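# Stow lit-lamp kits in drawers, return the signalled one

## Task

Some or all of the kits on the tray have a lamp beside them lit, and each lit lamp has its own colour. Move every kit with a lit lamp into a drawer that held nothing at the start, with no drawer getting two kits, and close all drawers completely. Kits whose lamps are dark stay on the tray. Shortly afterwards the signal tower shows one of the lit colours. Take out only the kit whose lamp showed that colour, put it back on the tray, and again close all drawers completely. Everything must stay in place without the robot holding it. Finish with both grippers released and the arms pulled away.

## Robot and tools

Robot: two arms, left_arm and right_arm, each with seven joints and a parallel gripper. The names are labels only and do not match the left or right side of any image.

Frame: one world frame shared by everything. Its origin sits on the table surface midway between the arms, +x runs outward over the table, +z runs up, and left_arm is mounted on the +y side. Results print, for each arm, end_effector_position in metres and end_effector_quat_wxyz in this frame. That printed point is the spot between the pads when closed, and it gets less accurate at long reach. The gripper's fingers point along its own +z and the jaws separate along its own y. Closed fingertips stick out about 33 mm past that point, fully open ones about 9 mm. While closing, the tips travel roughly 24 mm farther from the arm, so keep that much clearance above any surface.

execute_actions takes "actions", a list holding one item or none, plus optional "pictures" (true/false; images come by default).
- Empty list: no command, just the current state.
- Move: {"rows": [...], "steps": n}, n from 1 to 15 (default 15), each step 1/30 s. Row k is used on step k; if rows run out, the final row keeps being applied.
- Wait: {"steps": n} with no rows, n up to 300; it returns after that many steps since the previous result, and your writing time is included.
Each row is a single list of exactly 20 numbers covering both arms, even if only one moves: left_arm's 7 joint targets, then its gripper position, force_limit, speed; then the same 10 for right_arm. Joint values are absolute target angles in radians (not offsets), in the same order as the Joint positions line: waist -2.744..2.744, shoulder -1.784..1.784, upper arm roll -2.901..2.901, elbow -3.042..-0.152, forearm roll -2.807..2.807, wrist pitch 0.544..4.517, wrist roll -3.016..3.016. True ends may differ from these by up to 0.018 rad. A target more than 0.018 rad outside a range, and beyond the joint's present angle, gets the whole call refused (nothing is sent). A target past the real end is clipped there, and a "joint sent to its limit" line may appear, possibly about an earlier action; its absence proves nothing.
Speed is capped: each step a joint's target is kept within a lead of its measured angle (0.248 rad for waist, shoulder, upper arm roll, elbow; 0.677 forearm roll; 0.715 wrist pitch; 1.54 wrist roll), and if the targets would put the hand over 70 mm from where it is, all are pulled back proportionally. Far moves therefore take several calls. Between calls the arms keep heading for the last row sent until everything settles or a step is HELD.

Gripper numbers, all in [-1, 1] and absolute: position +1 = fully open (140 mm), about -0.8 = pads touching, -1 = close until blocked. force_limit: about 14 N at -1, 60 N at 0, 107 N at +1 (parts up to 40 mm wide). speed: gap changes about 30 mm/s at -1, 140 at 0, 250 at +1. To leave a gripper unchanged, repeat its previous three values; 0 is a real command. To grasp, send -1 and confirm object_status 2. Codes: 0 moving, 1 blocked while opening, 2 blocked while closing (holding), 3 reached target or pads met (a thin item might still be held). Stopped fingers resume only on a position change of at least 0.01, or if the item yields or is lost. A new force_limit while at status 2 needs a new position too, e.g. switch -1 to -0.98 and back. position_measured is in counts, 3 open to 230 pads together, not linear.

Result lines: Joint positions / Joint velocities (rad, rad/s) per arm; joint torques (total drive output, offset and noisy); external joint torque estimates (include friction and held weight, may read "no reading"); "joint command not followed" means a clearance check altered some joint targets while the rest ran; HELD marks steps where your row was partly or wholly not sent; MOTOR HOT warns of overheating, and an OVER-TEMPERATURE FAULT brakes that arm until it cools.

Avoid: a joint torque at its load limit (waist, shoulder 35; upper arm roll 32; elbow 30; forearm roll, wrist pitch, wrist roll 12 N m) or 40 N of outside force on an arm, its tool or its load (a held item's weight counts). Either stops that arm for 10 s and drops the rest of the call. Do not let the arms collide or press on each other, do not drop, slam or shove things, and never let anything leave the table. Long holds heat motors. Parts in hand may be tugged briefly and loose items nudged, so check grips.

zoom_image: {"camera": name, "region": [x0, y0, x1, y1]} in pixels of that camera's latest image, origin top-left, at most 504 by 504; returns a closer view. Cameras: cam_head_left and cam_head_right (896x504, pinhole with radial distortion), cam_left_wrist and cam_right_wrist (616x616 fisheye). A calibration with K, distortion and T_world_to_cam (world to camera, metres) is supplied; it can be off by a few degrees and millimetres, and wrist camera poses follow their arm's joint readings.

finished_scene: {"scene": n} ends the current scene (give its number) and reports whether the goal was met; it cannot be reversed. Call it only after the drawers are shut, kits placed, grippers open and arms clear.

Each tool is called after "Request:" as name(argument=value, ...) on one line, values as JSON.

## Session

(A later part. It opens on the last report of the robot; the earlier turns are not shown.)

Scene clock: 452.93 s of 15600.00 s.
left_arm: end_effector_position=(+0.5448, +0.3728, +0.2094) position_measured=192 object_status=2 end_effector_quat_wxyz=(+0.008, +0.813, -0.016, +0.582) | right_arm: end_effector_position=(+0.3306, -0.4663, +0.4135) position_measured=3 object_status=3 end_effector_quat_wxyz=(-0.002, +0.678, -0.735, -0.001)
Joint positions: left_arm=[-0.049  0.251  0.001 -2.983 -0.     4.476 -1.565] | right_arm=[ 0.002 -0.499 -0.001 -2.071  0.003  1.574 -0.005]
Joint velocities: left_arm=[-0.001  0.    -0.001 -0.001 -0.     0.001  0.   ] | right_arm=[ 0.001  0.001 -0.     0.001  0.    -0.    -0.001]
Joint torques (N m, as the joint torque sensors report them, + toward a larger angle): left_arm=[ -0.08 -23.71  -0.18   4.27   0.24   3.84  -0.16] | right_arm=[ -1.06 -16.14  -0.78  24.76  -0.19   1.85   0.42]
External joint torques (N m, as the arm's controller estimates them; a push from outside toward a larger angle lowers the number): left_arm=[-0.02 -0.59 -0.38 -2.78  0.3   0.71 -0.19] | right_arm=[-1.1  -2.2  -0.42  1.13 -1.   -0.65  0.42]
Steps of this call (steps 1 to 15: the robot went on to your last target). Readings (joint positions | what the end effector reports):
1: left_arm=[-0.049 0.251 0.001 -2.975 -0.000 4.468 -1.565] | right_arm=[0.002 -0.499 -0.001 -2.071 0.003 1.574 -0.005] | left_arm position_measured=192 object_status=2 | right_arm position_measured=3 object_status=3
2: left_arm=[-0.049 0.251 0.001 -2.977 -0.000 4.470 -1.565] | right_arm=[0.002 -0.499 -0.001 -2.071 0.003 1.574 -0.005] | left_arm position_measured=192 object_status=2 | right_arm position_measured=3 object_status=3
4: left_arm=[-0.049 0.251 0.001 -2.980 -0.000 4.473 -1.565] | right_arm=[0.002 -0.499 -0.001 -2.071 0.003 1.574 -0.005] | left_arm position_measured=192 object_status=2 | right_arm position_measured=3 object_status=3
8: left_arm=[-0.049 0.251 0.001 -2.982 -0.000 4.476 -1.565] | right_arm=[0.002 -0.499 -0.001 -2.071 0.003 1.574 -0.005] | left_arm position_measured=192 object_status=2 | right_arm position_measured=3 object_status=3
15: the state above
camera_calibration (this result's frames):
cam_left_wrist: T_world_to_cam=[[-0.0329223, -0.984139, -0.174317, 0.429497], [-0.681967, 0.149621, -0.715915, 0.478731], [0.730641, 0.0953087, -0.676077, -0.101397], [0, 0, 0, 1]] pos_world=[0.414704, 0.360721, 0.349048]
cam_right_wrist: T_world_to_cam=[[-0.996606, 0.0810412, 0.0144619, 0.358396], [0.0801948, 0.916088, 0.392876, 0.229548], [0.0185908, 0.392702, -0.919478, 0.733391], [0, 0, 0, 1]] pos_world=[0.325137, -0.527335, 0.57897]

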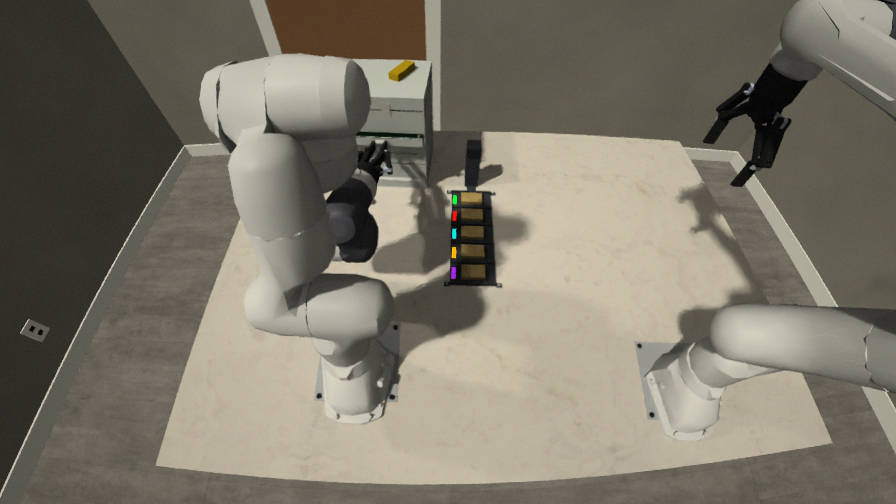

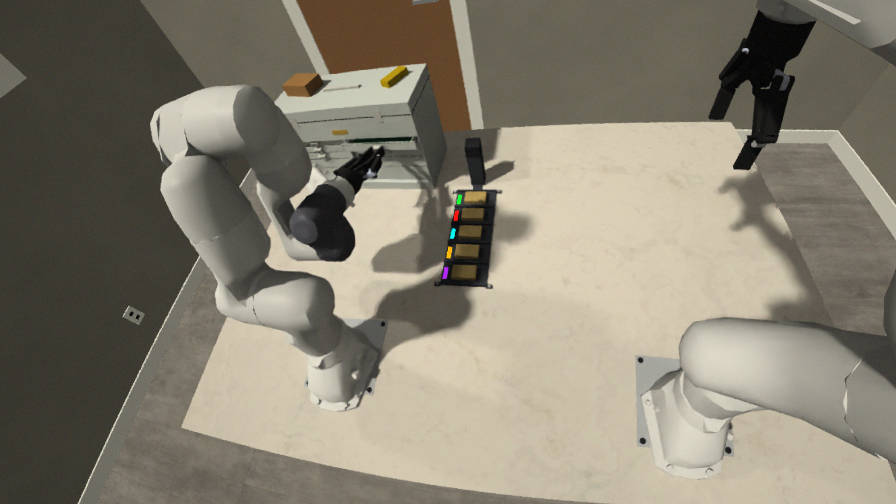

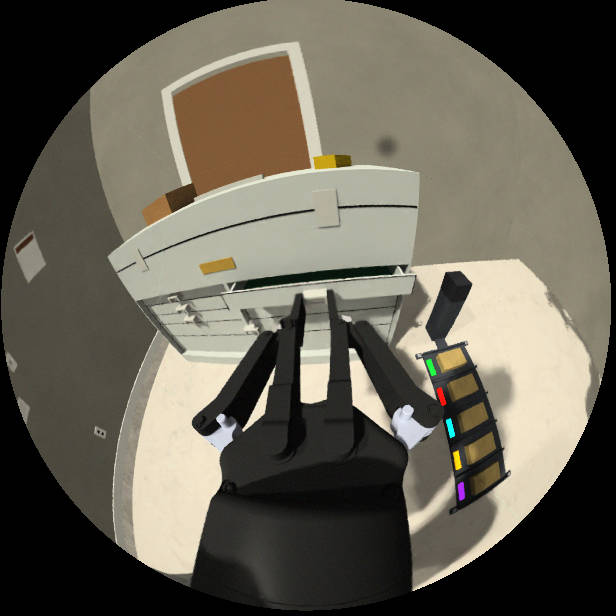

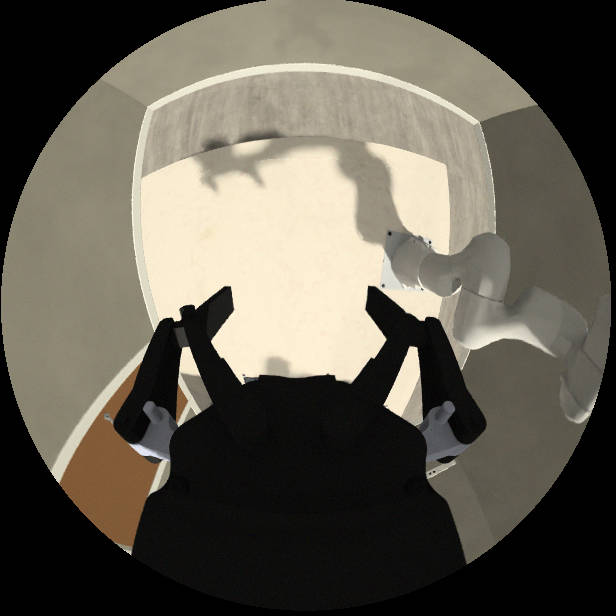

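Request:
execute_actions(actions=[{"rows":[[-0.048,0.251,0,-2.983,0,4.476,-1.571,-0.3,-0.3,0, 0,-0.5,0,-2.07,0,1.571,0,1,0,0],[-0.048,0.251,0,-2.983,0,4.476,-1.571,-0.3,-0.3,0, 0,-0.5,0,-2.07,0,1.571,0,1,0,0],[-0.048,0.251,0,-2.983,0,4.476,-1.571,-0.3,-0.3,0, 0,-0.5,0,-2.07,0,1.571,0,1,0,0],[-0.048,0.251,0,-2.983,0,4.476,-1.571,-0.3,-0.3,0, 0,-0.5,0,-2.07,0,1.571,0,1,0,0],[-0.048,0.25,0,-2.983,0,4.1,-1.571,-0.3,-0.3,0, 0,-0.5,0,-2.07,0,1.571,0,1,0,0],[-0.048,0.22,0,-2.983,0,4.0,-1.571,-0.3,-0.3,0, 0,-0.5,0,-2.07,0,1.571,0,1,0,0],[-0.048,0.18,0,-2.983,0,3.9,-1.571,-0.3,-0.3,0, 0,-0.5,0,-2.07,0,1.571,0,1,0,0],[-0.048,0.14,0,-2.983,0,3.8,-1.571,-0.3,-0.3,0, 0,-0.5,0,-2.07,0,1.571,0,1,0,0],[-0.048,0.10,0,-2.983,0,3.7,-1.571,-0.3,-0.3,0, 0,-0.5,0,-2.07,0,1.571,0,1,0,0],[-0.048,0.06,0,-2.983,0,3.6,-1.571,-0.3,-0.3,0, 0,-0.5,0,-2.07,0,1.571,0,1,0,0],[-0.048,0.02,0,-2.983,0,3.5,-1.571,-0.3,-0.3,0, 0,-0.5,0,-2.07,0,1.571,0,1,0,0],[-0.048,-0.02,0,-2.983,0,3.4,-1.571,-0.3,-0.3,0, 0,-0.5,0,-2.07,0,1.571,0,1,0,0],[-0.048,-0.06,0,-2.983,0,3.3,-1.571,-0.3,-0.3,0, 0,-0.5,0,-2.07,0,1.571,0,1,0,0],[-0.048,-0.10,0,-2.983,0,3.2,-1.571,-0.3,-0.3,0, 0,-0.5,0,-2.07,0,1.571,0,1,0,0],[-0.048,-0.14,0,-2.983,0,3.1,-1.571,-0.3,-0.3,0, 0,-0.5,0,-2.07,0,1.571,0,1,0,0]],"steps":15}], pictures=false)

Request:
execute_actions(actions=[{"rows":[[-0.048,-0.18,0,-2.98,0,3.0,-1.571,-0.3,-0.3,0, 0,-0.5,0,-2.07,0,1.571,0,1,0,0],[-0.048,-0.22,0,-2.97,0,2.9,-1.571,-0.3,-0.3,0, 0,-0.5,0,-2.07,0,1.571,0,1,0,0],[-0.048,-0.26,0,-2.96,0,2.86,-1.571,-0.3,-0.3,0, 0,-0.5,0,-2.07,0,1.571,0,1,0,0],[-0.048,-0.30,0,-2.95,0,2.86,-1.571,-0.3,-0.3,0, 0,-0.5,0,-2.07,0,1.571,0,1,0,0],[-0.048,-0.34,0,-2.94,0,2.86,-1.571,-0.3,-0.3,0, 0,-0.5,0,-2.07,0,1.571,0,1,0,0],[-0.048,-0.38,0,-2.93,0,2.86,-1.571,-0.3,-0.3,0, 0,-0.5,0,-2.07,0,1.571,0,1,0,0],[-0.048,-0.41,0,-2.92,0,2.86,-1.571,-0.3,-0.3,0, 0,-0.5,0,-2.07,0,1.571,0,1,0,0],[-0.048,-0.44,0,-2.91,0,2.86,-1.571,-0.3,-0.3,0, 0,-0.5,0,-2.07,0,1.571,0,1,0,0],[-0.048,-0.46,0,-2.90,0,2.86,-1.571,-0.3,-0.3,0, 0,-0.5,0,-2.07,0,1.571,0,1,0,0],[-0.048,-0.48,0,-2.89,0,2.86,-1.571,-0.3,-0.3,0, 0,-0.5,0,-2.07,0,1.571,0,1,0,0],[-0.048,-0.50,0,-2.88,0,2.86,-1.571,-0.3,-0.3,0, 0,-0.5,0,-2.07,0,1.571,0,1,0,0],[-0.048,-0.51,0,-2.87,0,2.86,-1.571,-0.3,-0.3,0, 0,-0.5,0,-2.07,0,1.571,0,1,0,0],[-0.048,-0.52,0,-2.86,0,2.86,-1.571,-0.3,-0.3,0, 0,-0.5,0,-2.07,0,1.571,0,1,0,0],[-0.048,-0.525,0,-2.85,0,2.86,-1.571,-0.3,-0.3,0, 0,-0.5,0,-2.07,0,1.571,0,1,0,0]],"steps":15}], pictures=false)

Request:
execute_actions(actions=[{"rows":[[-0.048,-0.525,0,-2.846,0,2.87,-1.571,-0.3,-0.3,0, 0,-0.5,0,-2.07,0,1.571,0,1,0,0],[-0.048,-0.525,0,-2.846,0,2.87,-1.571,-0.3,-0.3,0, 0,-0.5,0,-2.07,0,1.571,0,1,0,0],[-0.048,-0.50,0,-2.826,0,2.87,-1.571,-0.3,-0.3,0, 0,-0.5,0,-2.07,0,1.571,0,1,0,0],[-0.048,-0.475,0,-2.805,0,2.875,-1.571,-0.3,-0.3,0, 0,-0.5,0,-2.07,0,1.571,0,1,0,0],[-0.048,-0.45,0,-2.785,0,2.88,-1.571,-0.3,-0.3,0, 0,-0.5,0,-2.07,0,1.571,0,1,0,0],[-0.048,-0.42,0,-2.764,0,2.885,-1.571,-0.3,-0.3,0, 0,-0.5,0,-2.07,0,1.571,0,1,0,0],[-0.048,-0.396,0,-2.743,0,2.89,-1.571,-0.3,-0.3,0, 0,-0.5,0,-2.07,0,1.571,0,1,0,0],[-0.048,-0.375,0,-2.723,0,2.892,-1.571,-0.3,-0.3,0, 0,-0.5,0,-2.07,0,1.571,0,1,0,0],[-0.048,-0.352,0,-2.703,0,2.894,-1.571,-0.3,-0.3,0, 0,-0.5,0,-2.07,0,1.571,0,1,0,0],[-0.048,-0.329,0,-2.682,0,2.895,-1.571,-0.3,-0.3,0, 0,-0.5,0,-2.07,0,1.571,0,1,0,0]],"steps":15}])

Scene clock: 506.67 s of 15600.00 s.
left_arm: end_effector_position=(+0.5273, +0.3733, +0.1275) position_measured=167 object_status=3 end_effector_quat_wxyz=(+0.006, +0.914, -0.018, +0.405) | right_arm: end_effector_position=(+0.3306, -0.4663, +0.4135) position_measured=3 object_status=3 end_effector_quat_wxyz=(-0.002, +0.678, -0.735, -0.001)
Joint positions: left_arm=[-0.049  0.028  0.001 -2.984 -0.     3.846 -1.565] | right_arm=[ 0.002 -0.499 -0.001 -2.071  0.003  1.574 -0.005]
Joint velocities: left_arm=[ 0.    -1.045 -0.001  0.007  0.    -1.983  0.001] | right_arm=[-0.001  0.001 -0.     0.001 -0.001  0.001 -0.001]
Joint torques (N m, as the joint torque sensors report them, + toward a larger angle): left_arm=[ -0.7  -17.02   0.15  11.62   0.35   2.7   -0.07] | right_arm=[ -1.33 -15.69  -0.86  24.71  -0.23   1.87   0.4 ]
External joint torques (N m, as the arm's controller estimates them; a push from outside toward a larger angle lowers the number): left_arm=[-0.74 -1.38  0.07 -0.2   0.28 -0.98 -0.09] | right_arm=[-1.35 -1.71 -0.46  1.05 -1.04 -0.64  0.4 ]
Steps of this call (steps 1 to 15: the robot went on to your last target; steps 16 to 90: nothing new was sent; then 50.23 s passed at rest; steps 91 to 105: all 15 steps of this action). Readings (joint positions | what the end effector reports):
91: left_arm=[-0.049 0.251 0.001 -2.983 -0.000 4.476 -1.565] | right_arm=[0.002 -0.499 -0.001 -2.071 0.003 1.574 -0.005] | left_arm position_measured=192 object_status=0 | right_arm position_measured=3 object_status=3
92: left_arm=[-0.049 0.251 0.001 -2.983 -0.000 4.476 -1.565] | right_arm=[0.002 -0.499 -0.001 -2.071 0.003 1.574 -0.005] | left_arm position_measured=190 object_status=0 | right_arm position_measured=3 object_status=3
94: left_arm=[-0.049 0.251 0.001 -2.983 -0.000 4.476 -1.565] | right_arm=[0.002 -0.499 -0.001 -2.071 0.003 1.574 -0.005] | left_arm position_measured=170 object_status=0 | right_arm position_measured=3 object_status=3
98: left_arm=[-0.049 0.224 0.001 -2.984 -0.000 4.301 -1.565] | right_arm=[0.002 -0.499 -0.001 -2.071 0.003 1.574 -0.005] | left_arm position_measured=167 object_status=0 | right_arm position_measured=3 object_status=3
105: the state above

Scene clock: 507.17 s of 15600.00 s.
left_arm: end_effector_position=(+0.5105, +0.3737, +0.2240) position_measured=167 object_status=3 end_effector_quat_wxyz=(+0.004, +0.955, -0.019, +0.295) | right_arm: end_effector_position=(+0.3306, -0.4663, +0.4135) position_measured=3 object_status=3 end_effector_quat_wxyz=(-0.002, +0.678, -0.735, -0.001)
Joint positions: left_arm=[-0.049 -0.51   0.001 -2.861 -0.     2.949 -1.565] | right_arm=[ 0.002 -0.499 -0.001 -2.071  0.003  1.574 -0.005]
Joint velocities: left_arm=[-0.002 -0.253  0.     0.21  -0.002 -0.48  -0.   ] | right_arm=[ 0.001  0.002  0.     0.001 -0.001  0.     0.002]
Joint torques (N m, as the joint torque sensors report them, + toward a larger angle): left_arm=[ 0.17 -8.97 -0.64 18.54  0.97  1.97 -0.25] | right_arm=[ -0.71 -15.98  -1.03  25.08  -0.22   1.87   0.36]
External joint torques (N m, as the arm's controller estimates them; a push from outside toward a larger angle lowers the number): left_arm=[ 0.22 -1.45 -0.09  0.37  0.36 -0.69 -0.26] | right_arm=[-0.77 -1.87 -0.7   1.36 -1.04 -0.64  0.36]
Steps of this call (steps 1 to 15: all 15 steps of this action). Readings (joint positions | what the end effector reports):
1: left_arm=[-0.049 -0.009 0.001 -2.984 -0.000 3.774 -1.565] | right_arm=[0.002 -0.499 -0.001 -2.071 0.003 1.574 -0.005] | left_arm position_measured=167 object_status=3 | right_arm position_measured=3 object_status=3
2: left_arm=[-0.049 -0.049 0.001 -2.982 -0.000 3.697 -1.565] | right_arm=[0.002 -0.499 -0.001 -2.071 0.003 1.574 -0.005] | left_arm position_measured=167 object_status=3 | right_arm position_measured=3 object_status=3
4: left_arm=[-0.049 -0.132 0.001 -2.974 -0.000 3.537 -1.565] | right_arm=[0.002 -0.499 -0.001 -2.071 0.003 1.574 -0.005] | left_arm position_measured=167 object_status=3 | right_arm position_measured=3 object_status=3
8: left_arm=[-0.049 -0.337 0.001 -2.937 -0.000 3.195 -1.565] | right_arm=[0.002 -0.499 -0.001 -2.071 0.003 1.574 -0.005] | left_arm position_measured=167 object_status=3 | right_arm position_measured=3 object_status=3
15: the state above

Scene clock: 507.67 s of 15600.00 s.
left_arm: end_effector_position=(+0.5546, +0.3722, +0.2195) position_measured=167 object_status=3 end_effector_quat_wxyz=(+0.004, +0.963, -0.019, +0.269) | right_arm: end_effector_position=(+0.3306, -0.4663, +0.4135) position_measured=3 object_status=3 end_effector_quat_wxyz=(-0.002, +0.678, -0.735, -0.001)
Joint positions: left_arm=[-0.049 -0.335  0.001 -2.688 -0.     2.899 -1.565] | right_arm=[ 0.002 -0.499 -0.001 -2.071  0.003  1.574 -0.005]
Joint velocities: left_arm=[ 0.001  0.058 -0.     0.058 -0.001 -0.016 -0.001] | right_arm=[-0.001 -0.001  0.     0.001 -0.001  0.     0.001]
Joint torques (N m, as the joint torque sensors report them, + toward a larger angle): left_arm=[ -0.51 -17.66   0.    22.92   0.88   3.3   -0.3 ] | right_arm=[ -0.85 -15.62  -1.    24.43  -0.23   1.8    0.33]
External joint torques (N m, as the arm's controller estimates them; a push from outside toward a larger angle lowers the number): left_arm=[-0.53  1.7   0.31  0.57  0.28 -0.42 -0.31] | right_arm=[-0.84 -1.54 -0.57  0.77 -1.03 -0.7   0.33]
Steps of this call (steps 1 to 15: all 15 steps of this action). Readings (joint positions | what the end effector reports):
1: left_arm=[-0.049 -0.516 0.001 -2.855 -0.000 2.936 -1.565] | right_arm=[0.002 -0.499 -0.001 -2.071 0.003 1.574 -0.005] | left_arm position_measured=167 object_status=3 | right_arm position_measured=3 object_status=3
2: left_arm=[-0.049 -0.520 0.001 -2.851 -0.000 2.926 -1.565] | right_arm=[0.002 -0.499 -0.001 -2.071 0.003 1.574 -0.005] | left_arm position_measured=167 object_status=3 | right_arm position_measured=3 object_status=3
4: left_arm=[-0.049 -0.507 0.001 -2.833 -0.000 2.910 -1.565] | right_arm=[0.002 -0.499 -0.001 -2.071 0.003 1.574 -0.005] | left_arm position_measured=167 object_status=3 | right_arm position_measured=3 object_status=3
8: left_arm=[-0.049 -0.425 0.001 -2.764 -0.000 2.900 -1.565] | right_arm=[0.002 -0.499 -0.001 -2.071 0.003 1.574 -0.005] | left_arm position_measured=167 object_status=3 | right_arm position_measured=3 object_status=3
15: the state above
camera_calibration (this result's frames):
cam_left_wrist: T_world_to_cam=[[-0.144781, -0.980511, -0.132804, 0.48264], [-0.981282, 0.159509, -0.1079, 0.521605], [0.126981, 0.114696, -0.985252, 0.293738], [0, 0, 0, 1]] pos_world=[0.54442, 0.356342, 0.409784]
cam_right_wrist: T_world_to_cam=[[-0.996606, 0.0810436, 0.0144506, 0.358402], [0.0801927, 0.916092, 0.392867, 0.229552], [0.0186013, 0.392692, -0.919482, 0.733392], [0, 0, 0, 1]] pos_world=[0.325135, -0.527335, 0.578978]

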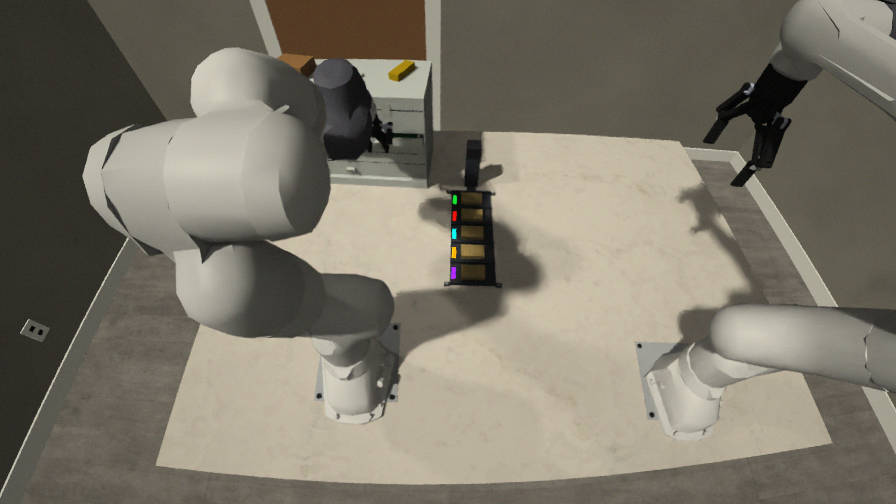

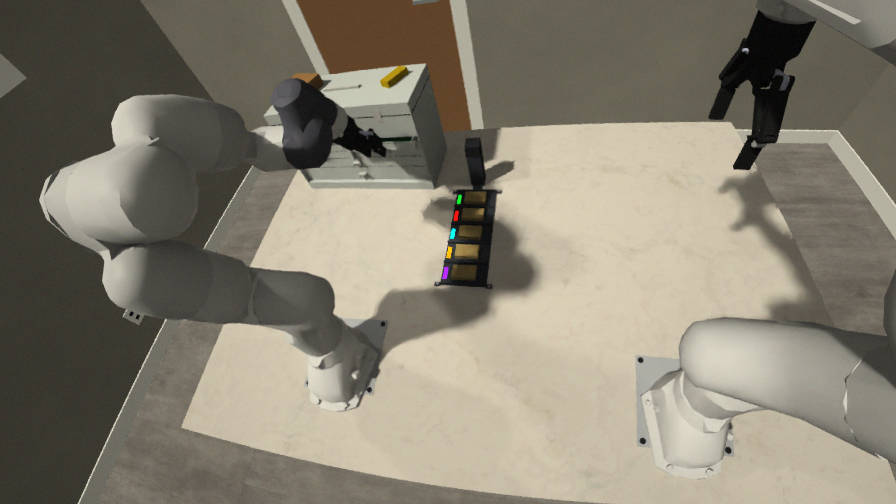

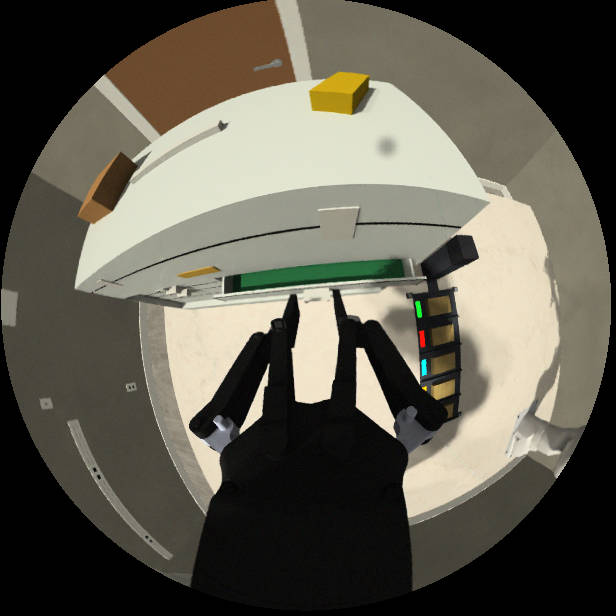

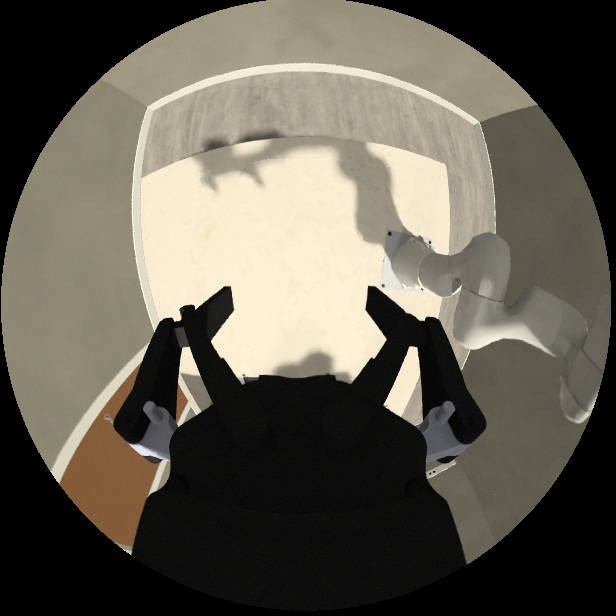

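Request:
execute_actions(actions=[{"rows":[[-0.048,-0.329,0,-2.682,0,2.895,-1.571,-1,-0.3,-0.5, 0,-0.5,0,-2.07,0,1.571,0,1,0,0]],"steps":15}], pictures=false)

Request:
execute_actions(actions=[{"rows":[[-0.047,-0.343,0,-2.695,0,2.891,-1.571,-1,-0.3,-0.5, 0,-0.5,0,-2.07,0,1.571,0,1,0,0],[-0.047,-0.356,0,-2.707,0,2.889,-1.571,-1,-0.3,-0.5, 0,-0.5,0,-2.07,0,1.571,0,1,0,0],[-0.046,-0.37,0,-2.719,0,2.887,-1.571,-1,-0.3,-0.5, 0,-0.5,0,-2.07,0,1.571,0,1,0,0],[-0.046,-0.383,0,-2.731,0,2.885,-1.571,-1,-0.3,-0.5, 0,-0.5,0,-2.07,0,1.571,0,1,0,0],[-0.045,-0.397,0,-2.743,0,2.882,-1.571,-1,-0.3,-0.5, 0,-0.5,0,-2.07,0,1.571,0,1,0,0],[-0.045,-0.411,0,-2.755,0,2.879,-1.571,-1,-0.3,-0.5, 0,-0.5,0,-2.07,0,1.571,0,1,0,0],[-0.045,-0.425,0,-2.766,0,2.876,-1.571,-1,-0.3,-0.5, 0,-0.5,0,-2.07,0,1.571,0,1,0,0],[-0.044,-0.439,0,-2.778,0,2.873,-1.571,-1,-0.3,-0.5, 0,-0.5,0,-2.07,0,1.571,0,1,0,0],[-0.044,-0.453,0,-2.789,0,2.87,-1.571,-1,-0.3,-0.5, 0,-0.5,0,-2.07,0,1.571,0,1,0,0],[-0.044,-0.468,0,-2.801,0,2.867,-1.571,-1,-0.3,-0.5, 0,-0.5,0,-2.07,0,1.571,0,1,0,0],[-0.043,-0.482,0,-2.812,0,2.864,-1.571,-1,-0.3,-0.5, 0,-0.5,0,-2.07,0,1.571,0,1,0,0],[-0.043,-0.497,0,-2.824,0,2.86,-1.571,-1,-0.3,-0.5, 0,-0.5,0,-2.07,0,1.571,0,1,0,0],[-0.043,-0.511,0,-2.835,0,2.856,-1.571,-1,-0.3,-0.5, 0,-0.5,0,-2.07,0,1.571,0,1,0,0],[-0.042,-0.526,0,-2.846,0,2.852,-1.571,-1,-0.3,-0.5, 0,-0.5,0,-2.07,0,1.571,0,1,0,0],[-0.042,-0.542,0,-2.857,0,2.847,-1.571,-1,-0.3,-0.5, 0,-0.5,0,-2.07,0,1.571,0,1,0,0]],"steps":15}], pictures=false)

Request:
execute_actions(actions=[{"rows":[[-0.041,-0.558,0,-2.868,0,2.842,-1.571,-1,-0.3,-0.5, 0,-0.5,0,-2.07,0,1.571,0,1,0,0],[-0.041,-0.574,0,-2.88,0,2.837,-1.571,-1,-0.3,-0.5, 0,-0.5,0,-2.07,0,1.571,0,1,0,0],[-0.04,-0.59,0,-2.891,0,2.832,-1.571,-1,-0.3,-0.5, 0,-0.5,0,-2.07,0,1.571,0,1,0,0],[-0.04,-0.606,0,-2.902,0,2.827,-1.571,-1,-0.3,-0.5, 0,-0.5,0,-2.07,0,1.571,0,1,0,0],[-0.039,-0.623,0,-2.913,0,2.822,-1.571,-1,-0.3,-0.5, 0,-0.5,0,-2.07,0,1.571,0,1,0,0],[-0.039,-0.64,0,-2.924,0,2.818,-1.571,-1,-0.3,-0.5, 0,-0.5,0,-2.07,0,1.571,0,1,0,0],[-0.039,-0.655,0,-2.935,0,2.817,-1.571,-1,-0.3,-0.5, 0,-0.5,0,-2.07,0,1.571,0,1,0,0],[-0.039,-0.665,0,-2.942,0,2.817,-1.571,-1,-0.3,-0.5, 0,-0.5,0,-2.07,0,1.571,0,1,0,0]],"steps":15}])

Scene clock: 538.20 s of 15600.00 s.
left_arm: end_effector_position=(+0.5556, +0.3694, +0.2197) position_measured=192 object_status=2 end_effector_quat_wxyz=(+0.004, +0.963, -0.022, +0.269) | right_arm: end_effector_position=(+0.3306, -0.4663, +0.4135) position_measured=3 object_status=3 end_effector_quat_wxyz=(-0.002, +0.678, -0.735, -0.001)
Joint positions: left_arm=[-0.051 -0.331 -0.002 -2.684 -0.     2.897 -1.565] | right_arm=[ 0.002 -0.499 -0.001 -2.071  0.003  1.574 -0.005]
Joint velocities: left_arm=[ 0.001  0.001  0.001 -0.001 -0.001 -0.001 -0.001] | right_arm=[-0.     0.     0.001 -0.003  0.     0.001 -0.001]
Joint torques (N m, as the joint torque sensors report them, + toward a larger angle): left_arm=[  1.55 -17.02   1.05  22.95   0.92   3.28  -0.3 ] | right_arm=[ -0.75 -16.04  -1.08  24.63  -0.21   1.87   0.35]
External joint torques (N m, as the arm's controller estimates them; a push from outside toward a larger angle lowers the number): left_arm=[ 1.52  1.62  1.33  0.48  0.3  -0.13 -0.31] | right_arm=[-0.76 -2.2  -0.68  1.11 -1.01 -0.62  0.35]
Steps of this call (steps 1 to 15: the robot went on to your last target; steps 16 to 90: nothing new was sent; then 27.03 s passed at rest; steps 91 to 105: all 15 steps of this action). Readings (joint positions | what the end effector reports):
91: left_arm=[-0.049 -0.331 0.001 -2.684 -0.000 2.897 -1.565] | right_arm=[0.002 -0.499 -0.001 -2.071 0.003 1.574 -0.005] | left_arm position_measured=167 object_status=0 | right_arm position_measured=3 object_status=3
92: left_arm=[-0.049 -0.331 0.001 -2.684 -0.000 2.897 -1.565] | right_arm=[0.002 -0.499 -0.001 -2.071 0.003 1.574 -0.005] | left_arm position_measured=171 object_status=0 | right_arm position_measured=3 object_status=3
94: left_arm=[-0.050 -0.331 -0.001 -2.684 -0.000 2.897 -1.565] | right_arm=[0.002 -0.499 -0.001 -2.071 0.003 1.574 -0.005] | left_arm position_measured=180 object_status=0 | right_arm position_measured=3 object_status=3
98: left_arm=[-0.051 -0.331 -0.002 -2.684 -0.000 2.897 -1.565] | right_arm=[0.002 -0.499 -0.001 -2.071 0.003 1.574 -0.005] | left_arm position_measured=192 object_status=0 | right_arm position_measured=3 object_status=3
105: the state above

Scene clock: 538.70 s of 15600.00 s.
left_arm: end_effector_position=(+0.5051, +0.3721, +0.2204) position_measured=192 object_status=2 end_effector_quat_wxyz=(+0.004, +0.963, -0.021, +0.269) | right_arm: end_effector_position=(+0.3306, -0.4663, +0.4135) position_measured=3 object_status=3 end_effector_quat_wxyz=(-0.002, +0.678, -0.735, -0.001)
Joint positions: left_arm=[-0.05  -0.508 -0.002 -2.831 -0.     2.869 -1.565] | right_arm=[ 0.002 -0.499 -0.001 -2.071  0.003  1.574 -0.005]
Joint velocities: left_arm=[ 0.003 -0.433  0.001 -0.321 -0.001 -0.11   0.001] | right_arm=[ 0.     0.001 -0.001 -0.001 -0.    -0.    -0.002]
Joint torques (N m, as the joint torque sensors report them, + toward a larger angle): left_arm=[  4.19 -11.77   1.62  22.91   0.97   2.96  -0.27] | right_arm=[ -0.91 -15.8   -0.93  25.02  -0.2    1.88   0.37]
External joint torques (N m, as the arm's controller estimates them; a push from outside toward a larger angle lowers the number): left_arm=[ 4.26 -1.41  2.06 -1.56  0.34 -0.75 -0.28] | right_arm=[-0.89 -1.96 -0.48  1.48 -1.   -0.61  0.37]
Steps of this call (steps 1 to 15: all 15 steps of this action). Readings (joint positions | what the end effector reports):
1: left_arm=[-0.051 -0.333 -0.002 -2.686 -0.000 2.897 -1.565] | right_arm=[0.002 -0.499 -0.001 -2.071 0.003 1.574 -0.005] | left_arm position_measured=192 object_status=2 | right_arm position_measured=3 object_status=3
2: left_arm=[-0.051 -0.339 -0.002 -2.691 -0.000 2.897 -1.565] | right_arm=[0.002 -0.499 -0.001 -2.071 0.003 1.574 -0.005] | left_arm position_measured=192 object_status=2 | right_arm position_measured=3 object_status=3
4: left_arm=[-0.051 -0.357 -0.002 -2.708 -0.000 2.895 -1.565] | right_arm=[0.002 -0.499 -0.001 -2.071 0.003 1.574 -0.005] | left_arm position_measured=192 object_status=2 | right_arm position_measured=3 object_status=3
8: left_arm=[-0.051 -0.408 -0.002 -2.752 -0.000 2.889 -1.565] | right_arm=[0.002 -0.499 -0.001 -2.071 0.003 1.574 -0.005] | left_arm position_measured=192 object_status=2 | right_arm position_measured=3 object_status=3
15: the state above

Scene clock: 539.20 s of 15600.00 s.
left_arm: end_effector_position=(+0.4675, +0.3739, +0.2209) position_measured=192 object_status=2 end_effector_quat_wxyz=(+0.004, +0.962, -0.021, +0.271) | right_arm: end_effector_position=(+0.3306, -0.4663, +0.4135) position_measured=3 object_status=3 end_effector_quat_wxyz=(-0.002, +0.678, -0.735, -0.001)
Joint positions: left_arm=[-0.049 -0.662 -0.002 -2.939 -0.     2.826 -1.565] | right_arm=[ 0.002 -0.499 -0.001 -2.071  0.003  1.574 -0.005]
Joint velocities: left_arm=[ 0.001 -0.017  0.    -0.007 -0.001 -0.015 -0.001] | right_arm=[ 0.     0.002 -0.001  0.001  0.    -0.     0.001]
Joint torques (N m, as the joint torque sensors report them, + toward a larger angle): left_arm=[ 5.06 -8.01  1.44 20.36  0.93  2.45 -0.14] | right_arm=[ -0.97 -15.61  -0.9   24.51  -0.16   1.88   0.35]
External joint torques (N m, as the arm's controller estimates them; a push from outside toward a larger angle lowers the number): left_arm=[ 5.04  0.08  2.01 -3.01  0.26 -0.98 -0.16] | right_arm=[-0.98 -1.64 -0.5   0.85 -0.97 -0.63  0.35]
Steps of this call (steps 1 to 15: all 15 steps of this action). Readings (joint positions | what the end effector reports):
1: left_arm=[-0.050 -0.523 -0.002 -2.843 -0.000 2.865 -1.565] | right_arm=[0.002 -0.499 -0.001 -2.071 0.003 1.574 -0.005] | left_arm position_measured=192 object_status=2 | right_arm position_measured=3 object_status=3
2: left_arm=[-0.050 -0.539 -0.002 -2.854 -0.000 2.861 -1.565] | right_arm=[0.002 -0.499 -0.001 -2.071 0.003 1.574 -0.005] | left_arm position_measured=192 object_status=2 | right_arm position_measured=3 object_status=3
4: left_arm=[-0.050 -0.570 -0.002 -2.877 -0.000 2.853 -1.565] | right_arm=[0.002 -0.499 -0.001 -2.071 0.003 1.574 -0.005] | left_arm position_measured=192 object_status=2 | right_arm position_measured=3 object_status=3
8: left_arm=[-0.049 -0.634 -0.002 -2.921 -0.000 2.836 -1.565] | right_arm=[0.002 -0.499 -0.001 -2.071 0.003 1.574 -0.005] | left_arm position_measured=192 object_status=2 | right_arm position_measured=3 object_status=3
15: the state above
camera_calibration (this result's frames):
cam_left_wrist: T_world_to_cam=[[-0.147331, -0.979874, -0.134684, 0.473221], [-0.980348, 0.162731, -0.111522, 0.435228], [0.131195, 0.115607, -0.984593, 0.303482], [0, 0, 0, 1]] pos_world=[0.45658, 0.357787, 0.411078]
cam_right_wrist: T_world_to_cam=[[-0.996606, 0.081047, 0.0144395, 0.358408], [0.0801917, 0.916095, 0.392859, 0.229556], [0.0186121, 0.392684, -0.919485, 0.733394], [0, 0, 0, 1]] pos_world=[0.325133, -0.527335, 0.578986]

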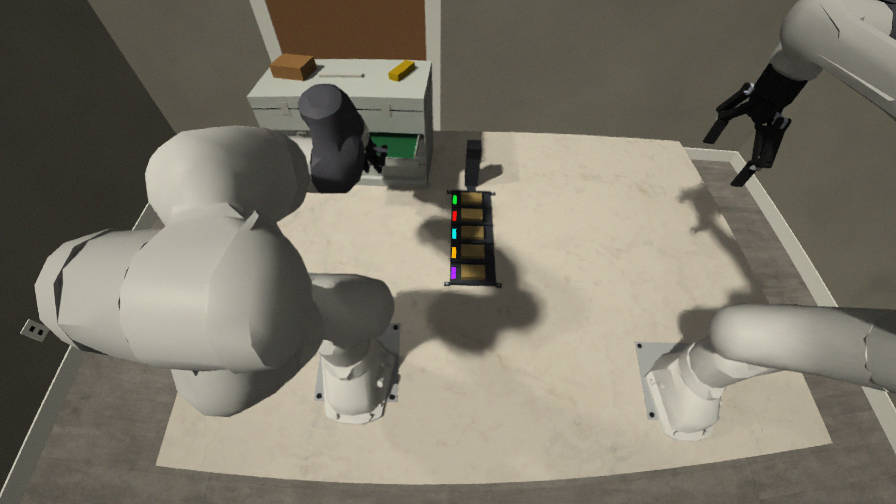

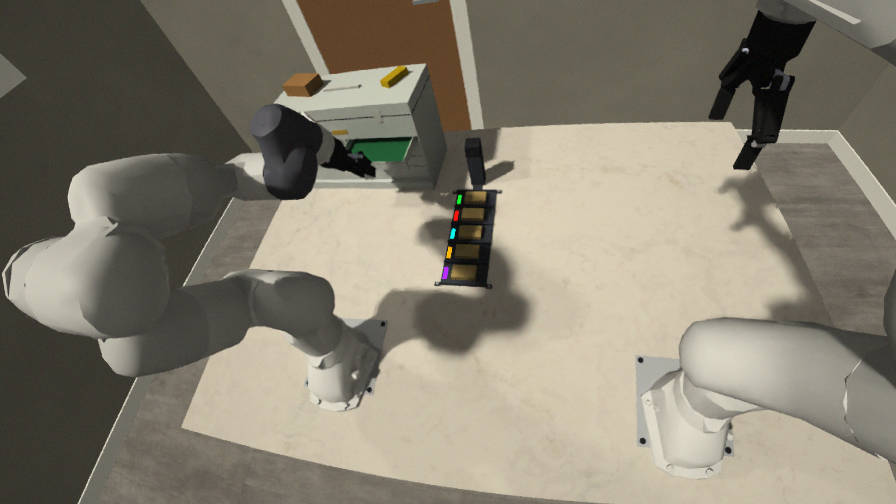

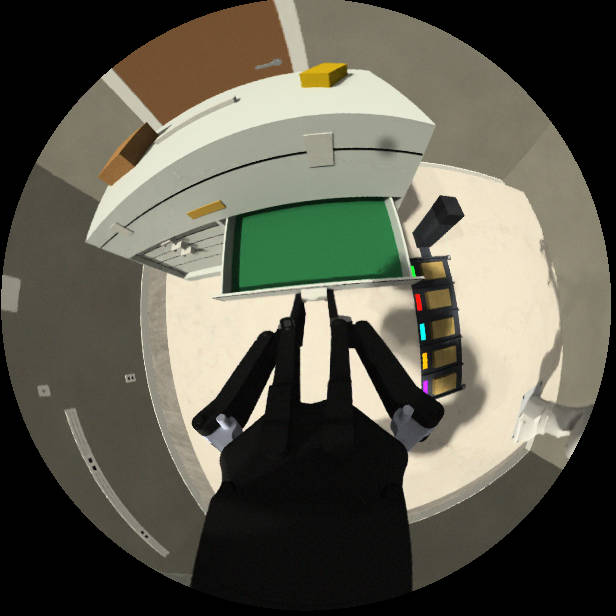

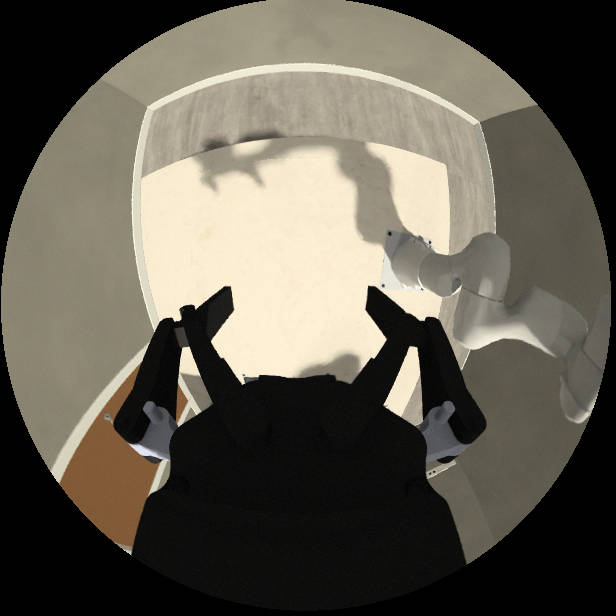

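Request:
execute_actions(actions=[{"rows":[[-0.049,-0.663,0,-2.94,0,2.826,-1.571,-0.2,-0.3,0, 0,-0.5,0,-2.07,0,1.571,0,1,0,0],[-0.049,-0.663,0,-2.94,0,2.826,-1.571,-0.2,-0.3,0, 0,-0.5,0,-2.07,0,1.571,0,1,0,0],[-0.049,-0.663,0,-2.94,0,2.826,-1.571,-0.2,-0.3,0, 0,-0.5,0,-2.07,0,1.571,0,1,0,0],[-0.049,-0.663,0,-2.94,0,2.826,-1.571,-0.2,-0.3,0, 0,-0.5,0,-2.07,0,1.571,0,1,0,0],[-0.049,-0.663,0,-2.94,0,2.45,-1.571,-0.2,-0.3,0, 0,-0.5,0,-2.07,0,1.571,0,1,0,0],[-0.049,-0.663,0,-2.94,0,2.45,-1.571,-0.2,-0.3,0, 0,-0.5,0,-2.07,0,1.571,0,1,0,0],[-0.049,-0.663,0,-2.94,0,2.45,-1.571,-0.2,-0.3,0, 0,-0.5,0,-2.07,0,1.571,0,1,0,0],[-0.049,-0.663,0,-2.94,0,2.45,-1.571,-0.2,-0.3,0, 0,-0.5,0,-2.07,0,1.571,0,1,0,0],[-0.049,-0.663,0,-2.94,0,2.45,-1.571,-0.2,-0.3,0, 0,-0.5,0,-2.07,0,1.571,0,1,0,0],[-0.578,-0.663,0,-2.85,0,2.3,2.578,-0.2,-0.3,0, 0,-0.5,0,-2.07,0,1.571,0,1,0,0]],"steps":15}], pictures=false)

Request:
execute_actions(actions=[{"steps":60}], pictures=false)

Request:
execute_actions(actions=[{"rows":[[-0.578,0.138,0,-2.0,0,2.138,2.578,-0.2,-0.3,0, 0,-0.5,0,-2.07,0,1.571,0,1,0,0]],"steps":15}], pictures=false)

Request:
execute_actions(actions=[{"steps":40}])

Scene clock: 587.97 s of 15600.00 s.
left_arm: end_effector_position=(+0.3847, +0.2665, +0.1845) position_measured=154 object_status=3 end_effector_quat_wxyz=(-0.017, +0.887, -0.443, +0.128) | right_arm: end_effector_position=(+0.3306, -0.4663, +0.4135) position_measured=3 object_status=3 end_effector_quat_wxyz=(-0.002, +0.678, -0.735, -0.001)
Joint positions: left_arm=[-0.335 -0.662  0.004 -2.872 -0.002  2.47  -0.962] | right_arm=[ 0.002 -0.499 -0.001 -2.071  0.003  1.574 -0.005]
Joint velocities: left_arm=[-1.484 -0.    -0.067  0.188  0.001 -0.599  3.035] | right_arm=[-0.001 -0.001  0.    -0.     0.001  0.001  0.   ]
Joint torques (N m, as the joint torque sensors report them, + toward a larger angle): left_arm=[ 2.86 -8.36  1.64 21.47  1.14  1.98  0.98] | right_arm=[ -0.83 -15.74  -1.07  24.44  -0.16   1.84   0.33]
External joint torques (N m, as the arm's controller estimates them; a push from outside toward a larger angle lowers the number): left_arm=[-3.51 -0.56 -0.26  0.55  0.48 -0.77  1.05] | right_arm=[-0.82 -1.69 -0.65  0.76 -0.96 -0.66  0.33]
Steps of this call (steps 1 to 15: the robot went on to your last target; steps 16 to 90: nothing new was sent; then 45.27 s passed at rest; steps 91 to 105: all 15 steps of this action). Readings (joint positions | what the end effector reports):
91: left_arm=[-0.050 -0.663 -0.002 -2.939 -0.000 2.824 -1.565] | right_arm=[0.002 -0.499 -0.001 -2.071 0.003 1.574 -0.005] | left_arm position_measured=192 object_status=0 | right_arm position_measured=3 object_status=3
92: left_arm=[-0.050 -0.663 -0.002 -2.939 -0.000 2.824 -1.565] | right_arm=[0.002 -0.499 -0.001 -2.071 0.003 1.574 -0.005] | left_arm position_measured=190 object_status=0 | right_arm position_measured=3 object_status=3
94: left_arm=[-0.050 -0.663 -0.002 -2.939 -0.000 2.824 -1.565] | right_arm=[0.002 -0.499 -0.001 -2.071 0.003 1.574 -0.005] | left_arm position_measured=170 object_status=0 | right_arm position_measured=3 object_status=3
98: left_arm=[-0.050 -0.665 -0.002 -2.937 -0.000 2.684 -1.565] | right_arm=[0.002 -0.499 -0.001 -2.071 0.003 1.574 -0.005] | left_arm position_measured=154 object_status=0 | right_arm position_measured=3 object_status=3
105: the state above

Scene clock: 589.97 s of 15600.00 s.
left_arm: end_effector_position=(+0.3104, +0.2009, +0.1710) position_measured=154 object_status=3 end_effector_quat_wxyz=(+0.056, +0.700, +0.712, +0.012) | right_arm: end_effector_position=(+0.3306, -0.4663, +0.4135) position_measured=3 object_status=3 end_effector_quat_wxyz=(-0.002, +0.678, -0.735, -0.001)
Joint positions: left_arm=[-0.575 -0.662 -0.003 -2.851 -0.002  2.304  2.562] | right_arm=[ 0.002 -0.499 -0.001 -2.071  0.003  1.574 -0.005]
Joint velocities: left_arm=[ 0.    -0.001  0.     0.001 -0.    -0.     0.031] | right_arm=[ 0.    -0.     0.001 -0.001  0.     0.     0.001]
Joint torques (N m, as the joint torque sensors report them, + toward a larger angle): left_arm=[-1.94 -8.92  1.65 23.38  1.38  2.13  0.34] | right_arm=[ -0.77 -15.83  -0.91  24.54  -0.17   1.9    0.38]
External joint torques (N m, as the arm's controller estimates them; a push from outside toward a larger angle lowers the number): left_arm=[-1.96 -0.64  2.2   0.06  0.67 -0.55  0.33] | right_arm=[-0.8  -1.96 -0.53  1.   -0.98 -0.58  0.38]
Steps of this call (steps 1 to 60: the robot went on to your last target). Readings (joint positions | what the end effector reports):
1: left_arm=[-0.388 -0.662 0.003 -2.867 -0.002 2.450 -0.853] | right_arm=[0.002 -0.499 -0.001 -2.071 0.003 1.574 -0.005] | left_arm position_measured=154 object_status=3 | right_arm position_measured=3 object_status=3
2: left_arm=[-0.441 -0.662 0.002 -2.862 -0.002 2.428 -0.719] | right_arm=[0.002 -0.499 -0.001 -2.071 0.003 1.574 -0.005] | left_arm position_measured=154 object_status=3 | right_arm position_measured=3 object_status=3
4: left_arm=[-0.521 -0.662 -0.002 -2.855 -0.002 2.388 -0.403] | right_arm=[0.002 -0.499 -0.001 -2.071 0.003 1.574 -0.005] | left_arm position_measured=154 object_status=3 | right_arm position_measured=3 object_status=3
8: left_arm=[-0.568 -0.662 -0.003 -2.852 -0.002 2.342 0.230] | right_arm=[0.002 -0.499 -0.001 -2.071 0.003 1.574 -0.005] | left_arm position_measured=154 object_status=3 | right_arm position_measured=3 object_status=3
60: the state above

Scene clock: 590.47 s of 15600.00 s.
left_arm: end_effector_position=(+0.5000, +0.0809, +0.1765) position_measured=154 object_status=3 end_effector_quat_wxyz=(+0.002, +0.704, +0.711, -0.000) | right_arm: end_effector_position=(+0.3306, -0.4663, +0.4135) position_measured=3 object_status=3 end_effector_quat_wxyz=(-0.002, +0.678, -0.735, -0.001)
Joint positions: left_arm=[-0.576  0.133 -0.001 -2.015 -0.002  2.153  2.57 ] | right_arm=[ 0.002 -0.499 -0.001 -2.071  0.003  1.574 -0.005]
Joint velocities: left_arm=[-0.     0.073 -0.001  0.166  0.001 -0.061  0.005] | right_arm=[-0.     0.    -0.001 -0.001  0.    -0.001  0.001]
Joint torques (N m, as the joint torque sensors report them, + toward a larger angle): left_arm=[ -1.27 -36.62   0.83  24.06   1.42   1.83   0.45] | right_arm=[ -0.64 -15.64  -0.65  24.85  -0.19   1.84   0.38]
External joint torques (N m, as the arm's controller estimates them; a push from outside toward a larger angle lowers the number): left_arm=[-1.43  1.36  0.55  0.5   0.69 -0.56  0.45] | right_arm=[-0.59 -1.65 -0.16  1.2  -1.   -0.66  0.38]
Steps of this call (steps 1 to 15: all 15 steps of this action). Readings (joint positions | what the end effector reports):
1: left_arm=[-0.575 -0.609 -0.002 -2.798 -0.002 2.271 2.563] | right_arm=[0.002 -0.499 -0.001 -2.071 0.003 1.574 -0.005] | left_arm position_measured=154 object_status=3 | right_arm position_measured=3 object_status=3
2: left_arm=[-0.575 -0.528 -0.001 -2.717 -0.002 2.248 2.564] | right_arm=[0.002 -0.499 -0.001 -2.071 0.003 1.574 -0.005] | left_arm position_measured=154 object_status=3 | right_arm position_measured=3 object_status=3
4: left_arm=[-0.575 -0.372 -0.001 -2.554 -0.002 2.213 2.565] | right_arm=[0.002 -0.499 -0.001 -2.071 0.003 1.574 -0.005] | left_arm position_measured=154 object_status=3 | right_arm position_measured=3 object_status=3
8: left_arm=[-0.575 -0.061 -0.001 -2.228 -0.002 2.176 2.567] | right_arm=[0.002 -0.499 -0.001 -2.071 0.003 1.574 -0.005] | left_arm position_measured=154 object_status=3 | right_arm position_measured=3 object_status=3
15: the state above

Scene clock: 591.80 s of 15600.00 s.
left_arm: end_effector_position=(+0.5022, +0.0795, +0.1803) position_measured=154 object_status=3 end_effector_quat_wxyz=(+0.002, +0.704, +0.710, -0.000) | right_arm: end_effector_position=(+0.3306, -0.4663, +0.4135) position_measured=3 object_status=3 end_effector_quat_wxyz=(-0.002, +0.678, -0.735, -0.001)
Joint positions: left_arm=[-0.576  0.136 -0.001 -2.001 -0.002  2.142  2.571] | right_arm=[ 0.002 -0.499 -0.001 -2.071  0.003  1.574 -0.005]
Joint velocities: left_arm=[ 0.001 -0.001  0.     0.002 -0.     0.    -0.001] | right_arm=[-0.    -0.    -0.    -0.001  0.001 -0.001  0.   ]
Joint torques (N m, as the joint torque sensors report them, + toward a larger angle): left_arm=[ -1.95 -34.23   1.04  23.74   1.48   1.88   0.45] | right_arm=[ -0.51 -15.95  -0.69  24.71  -0.17   1.89   0.36]
External joint torques (N m, as the arm's controller estimates them; a push from outside toward a larger angle lowers the number): left_arm=[-1.99  1.78  0.87  0.21  0.74 -0.56  0.45] | right_arm=[-0.37 -2.05 -0.08  1.13 -0.96 -0.61  0.35]
Steps of this call (steps 1 to 30: the robot went on to your last target; steps 31 to 40: nothing new was sent). Readings (joint positions | what the end effector reports):
1: left_arm=[-0.576 0.135 -0.001 -2.011 -0.002 2.151 2.570] | right_arm=[0.002 -0.499 -0.001 -2.071 0.003 1.574 -0.005] | left_arm position_measured=154 object_status=3 | right_arm position_measured=3 object_status=3
2: left_arm=[-0.576 0.135 -0.001 -2.008 -0.002 2.149 2.570] | right_arm=[0.002 -0.499 -0.001 -2.071 0.003 1.574 -0.005] | left_arm position_measured=154 object_status=3 | right_arm position_measured=3 object_status=3
4: left_arm=[-0.576 0.135 -0.001 -2.004 -0.002 2.147 2.570] | right_arm=[0.002 -0.499 -0.001 -2.071 0.003 1.574 -0.005] | left_arm position_measured=154 object_status=3 | right_arm position_measured=3 object_status=3
8: left_arm=[-0.576 0.135 -0.001 -2.002 -0.002 2.145 2.571] | right_arm=[0.002 -0.499 -0.001 -2.071 0.003 1.574 -0.005] | left_arm position_measured=154 object_status=3 | right_arm position_measured=3 object_status=3
40: the state above
All arms were judged still, so your last target was given up. Only a new action makes them travel on or press farther. Fingers that are still opening or closing keep moving.
camera_calibration (this result's frames):
cam_left_wrist: T_world_to_cam=[[0.987164, -0.150948, -0.052177, -0.466127], [-0.115148, -0.899056, 0.422421, 0.0662285], [-0.110674, -0.410991, -0.904897, 0.44196], [0, 0, 0, 1]] pos_world=[0.516683, 0.170824, 0.347631]
cam_right_wrist: T_world_to_cam=[[-0.996605, 0.081052, 0.0144252, 0.358416], [0.0801909, 0.9161, 0.392848, 0.229562], [0.0186262, 0.392671, -0.91949, 0.733395], [0, 0, 0, 1]] pos_world=[0.32513, -0.527335, 0.578997]

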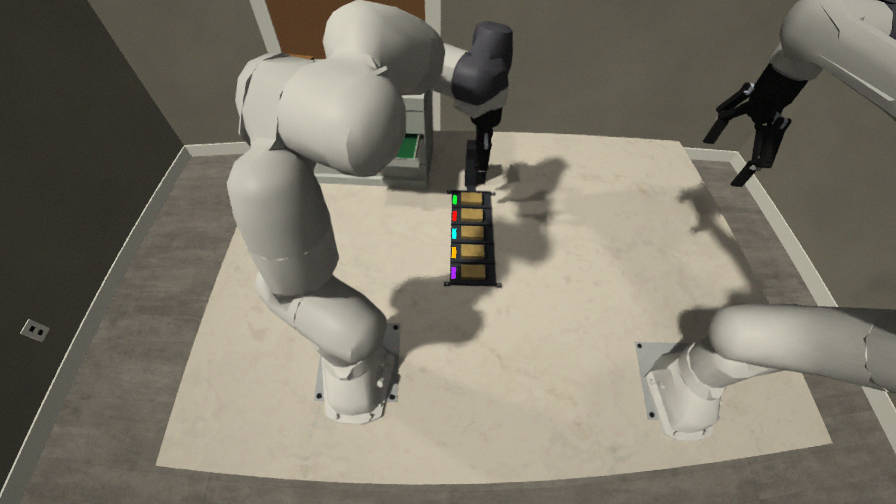

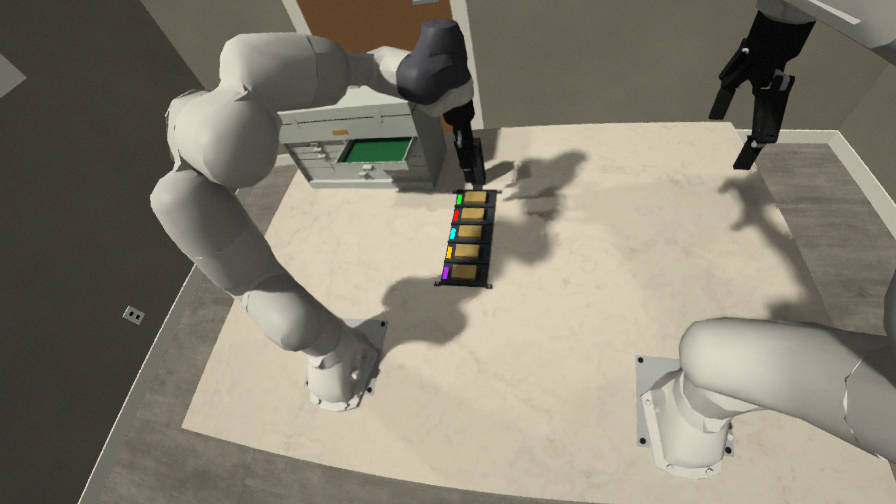

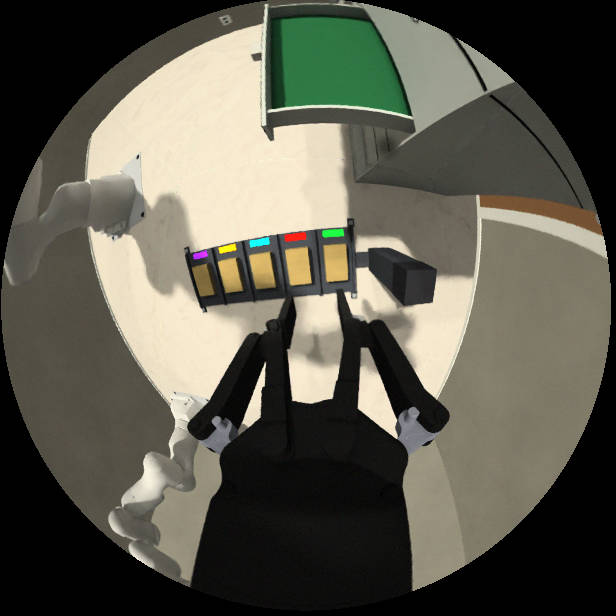

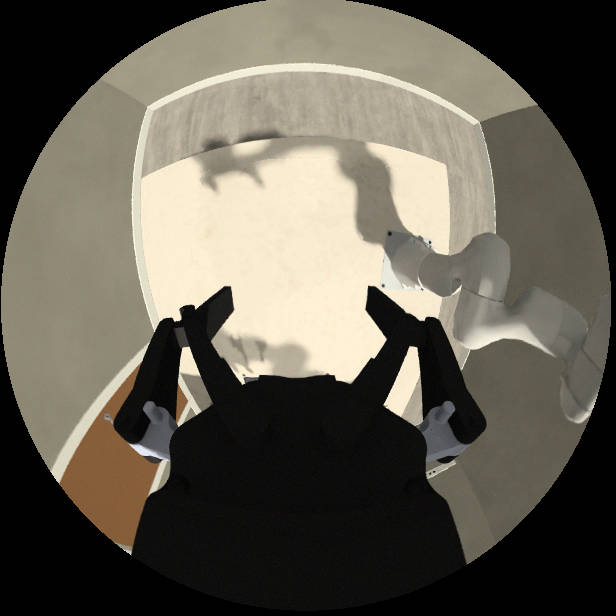

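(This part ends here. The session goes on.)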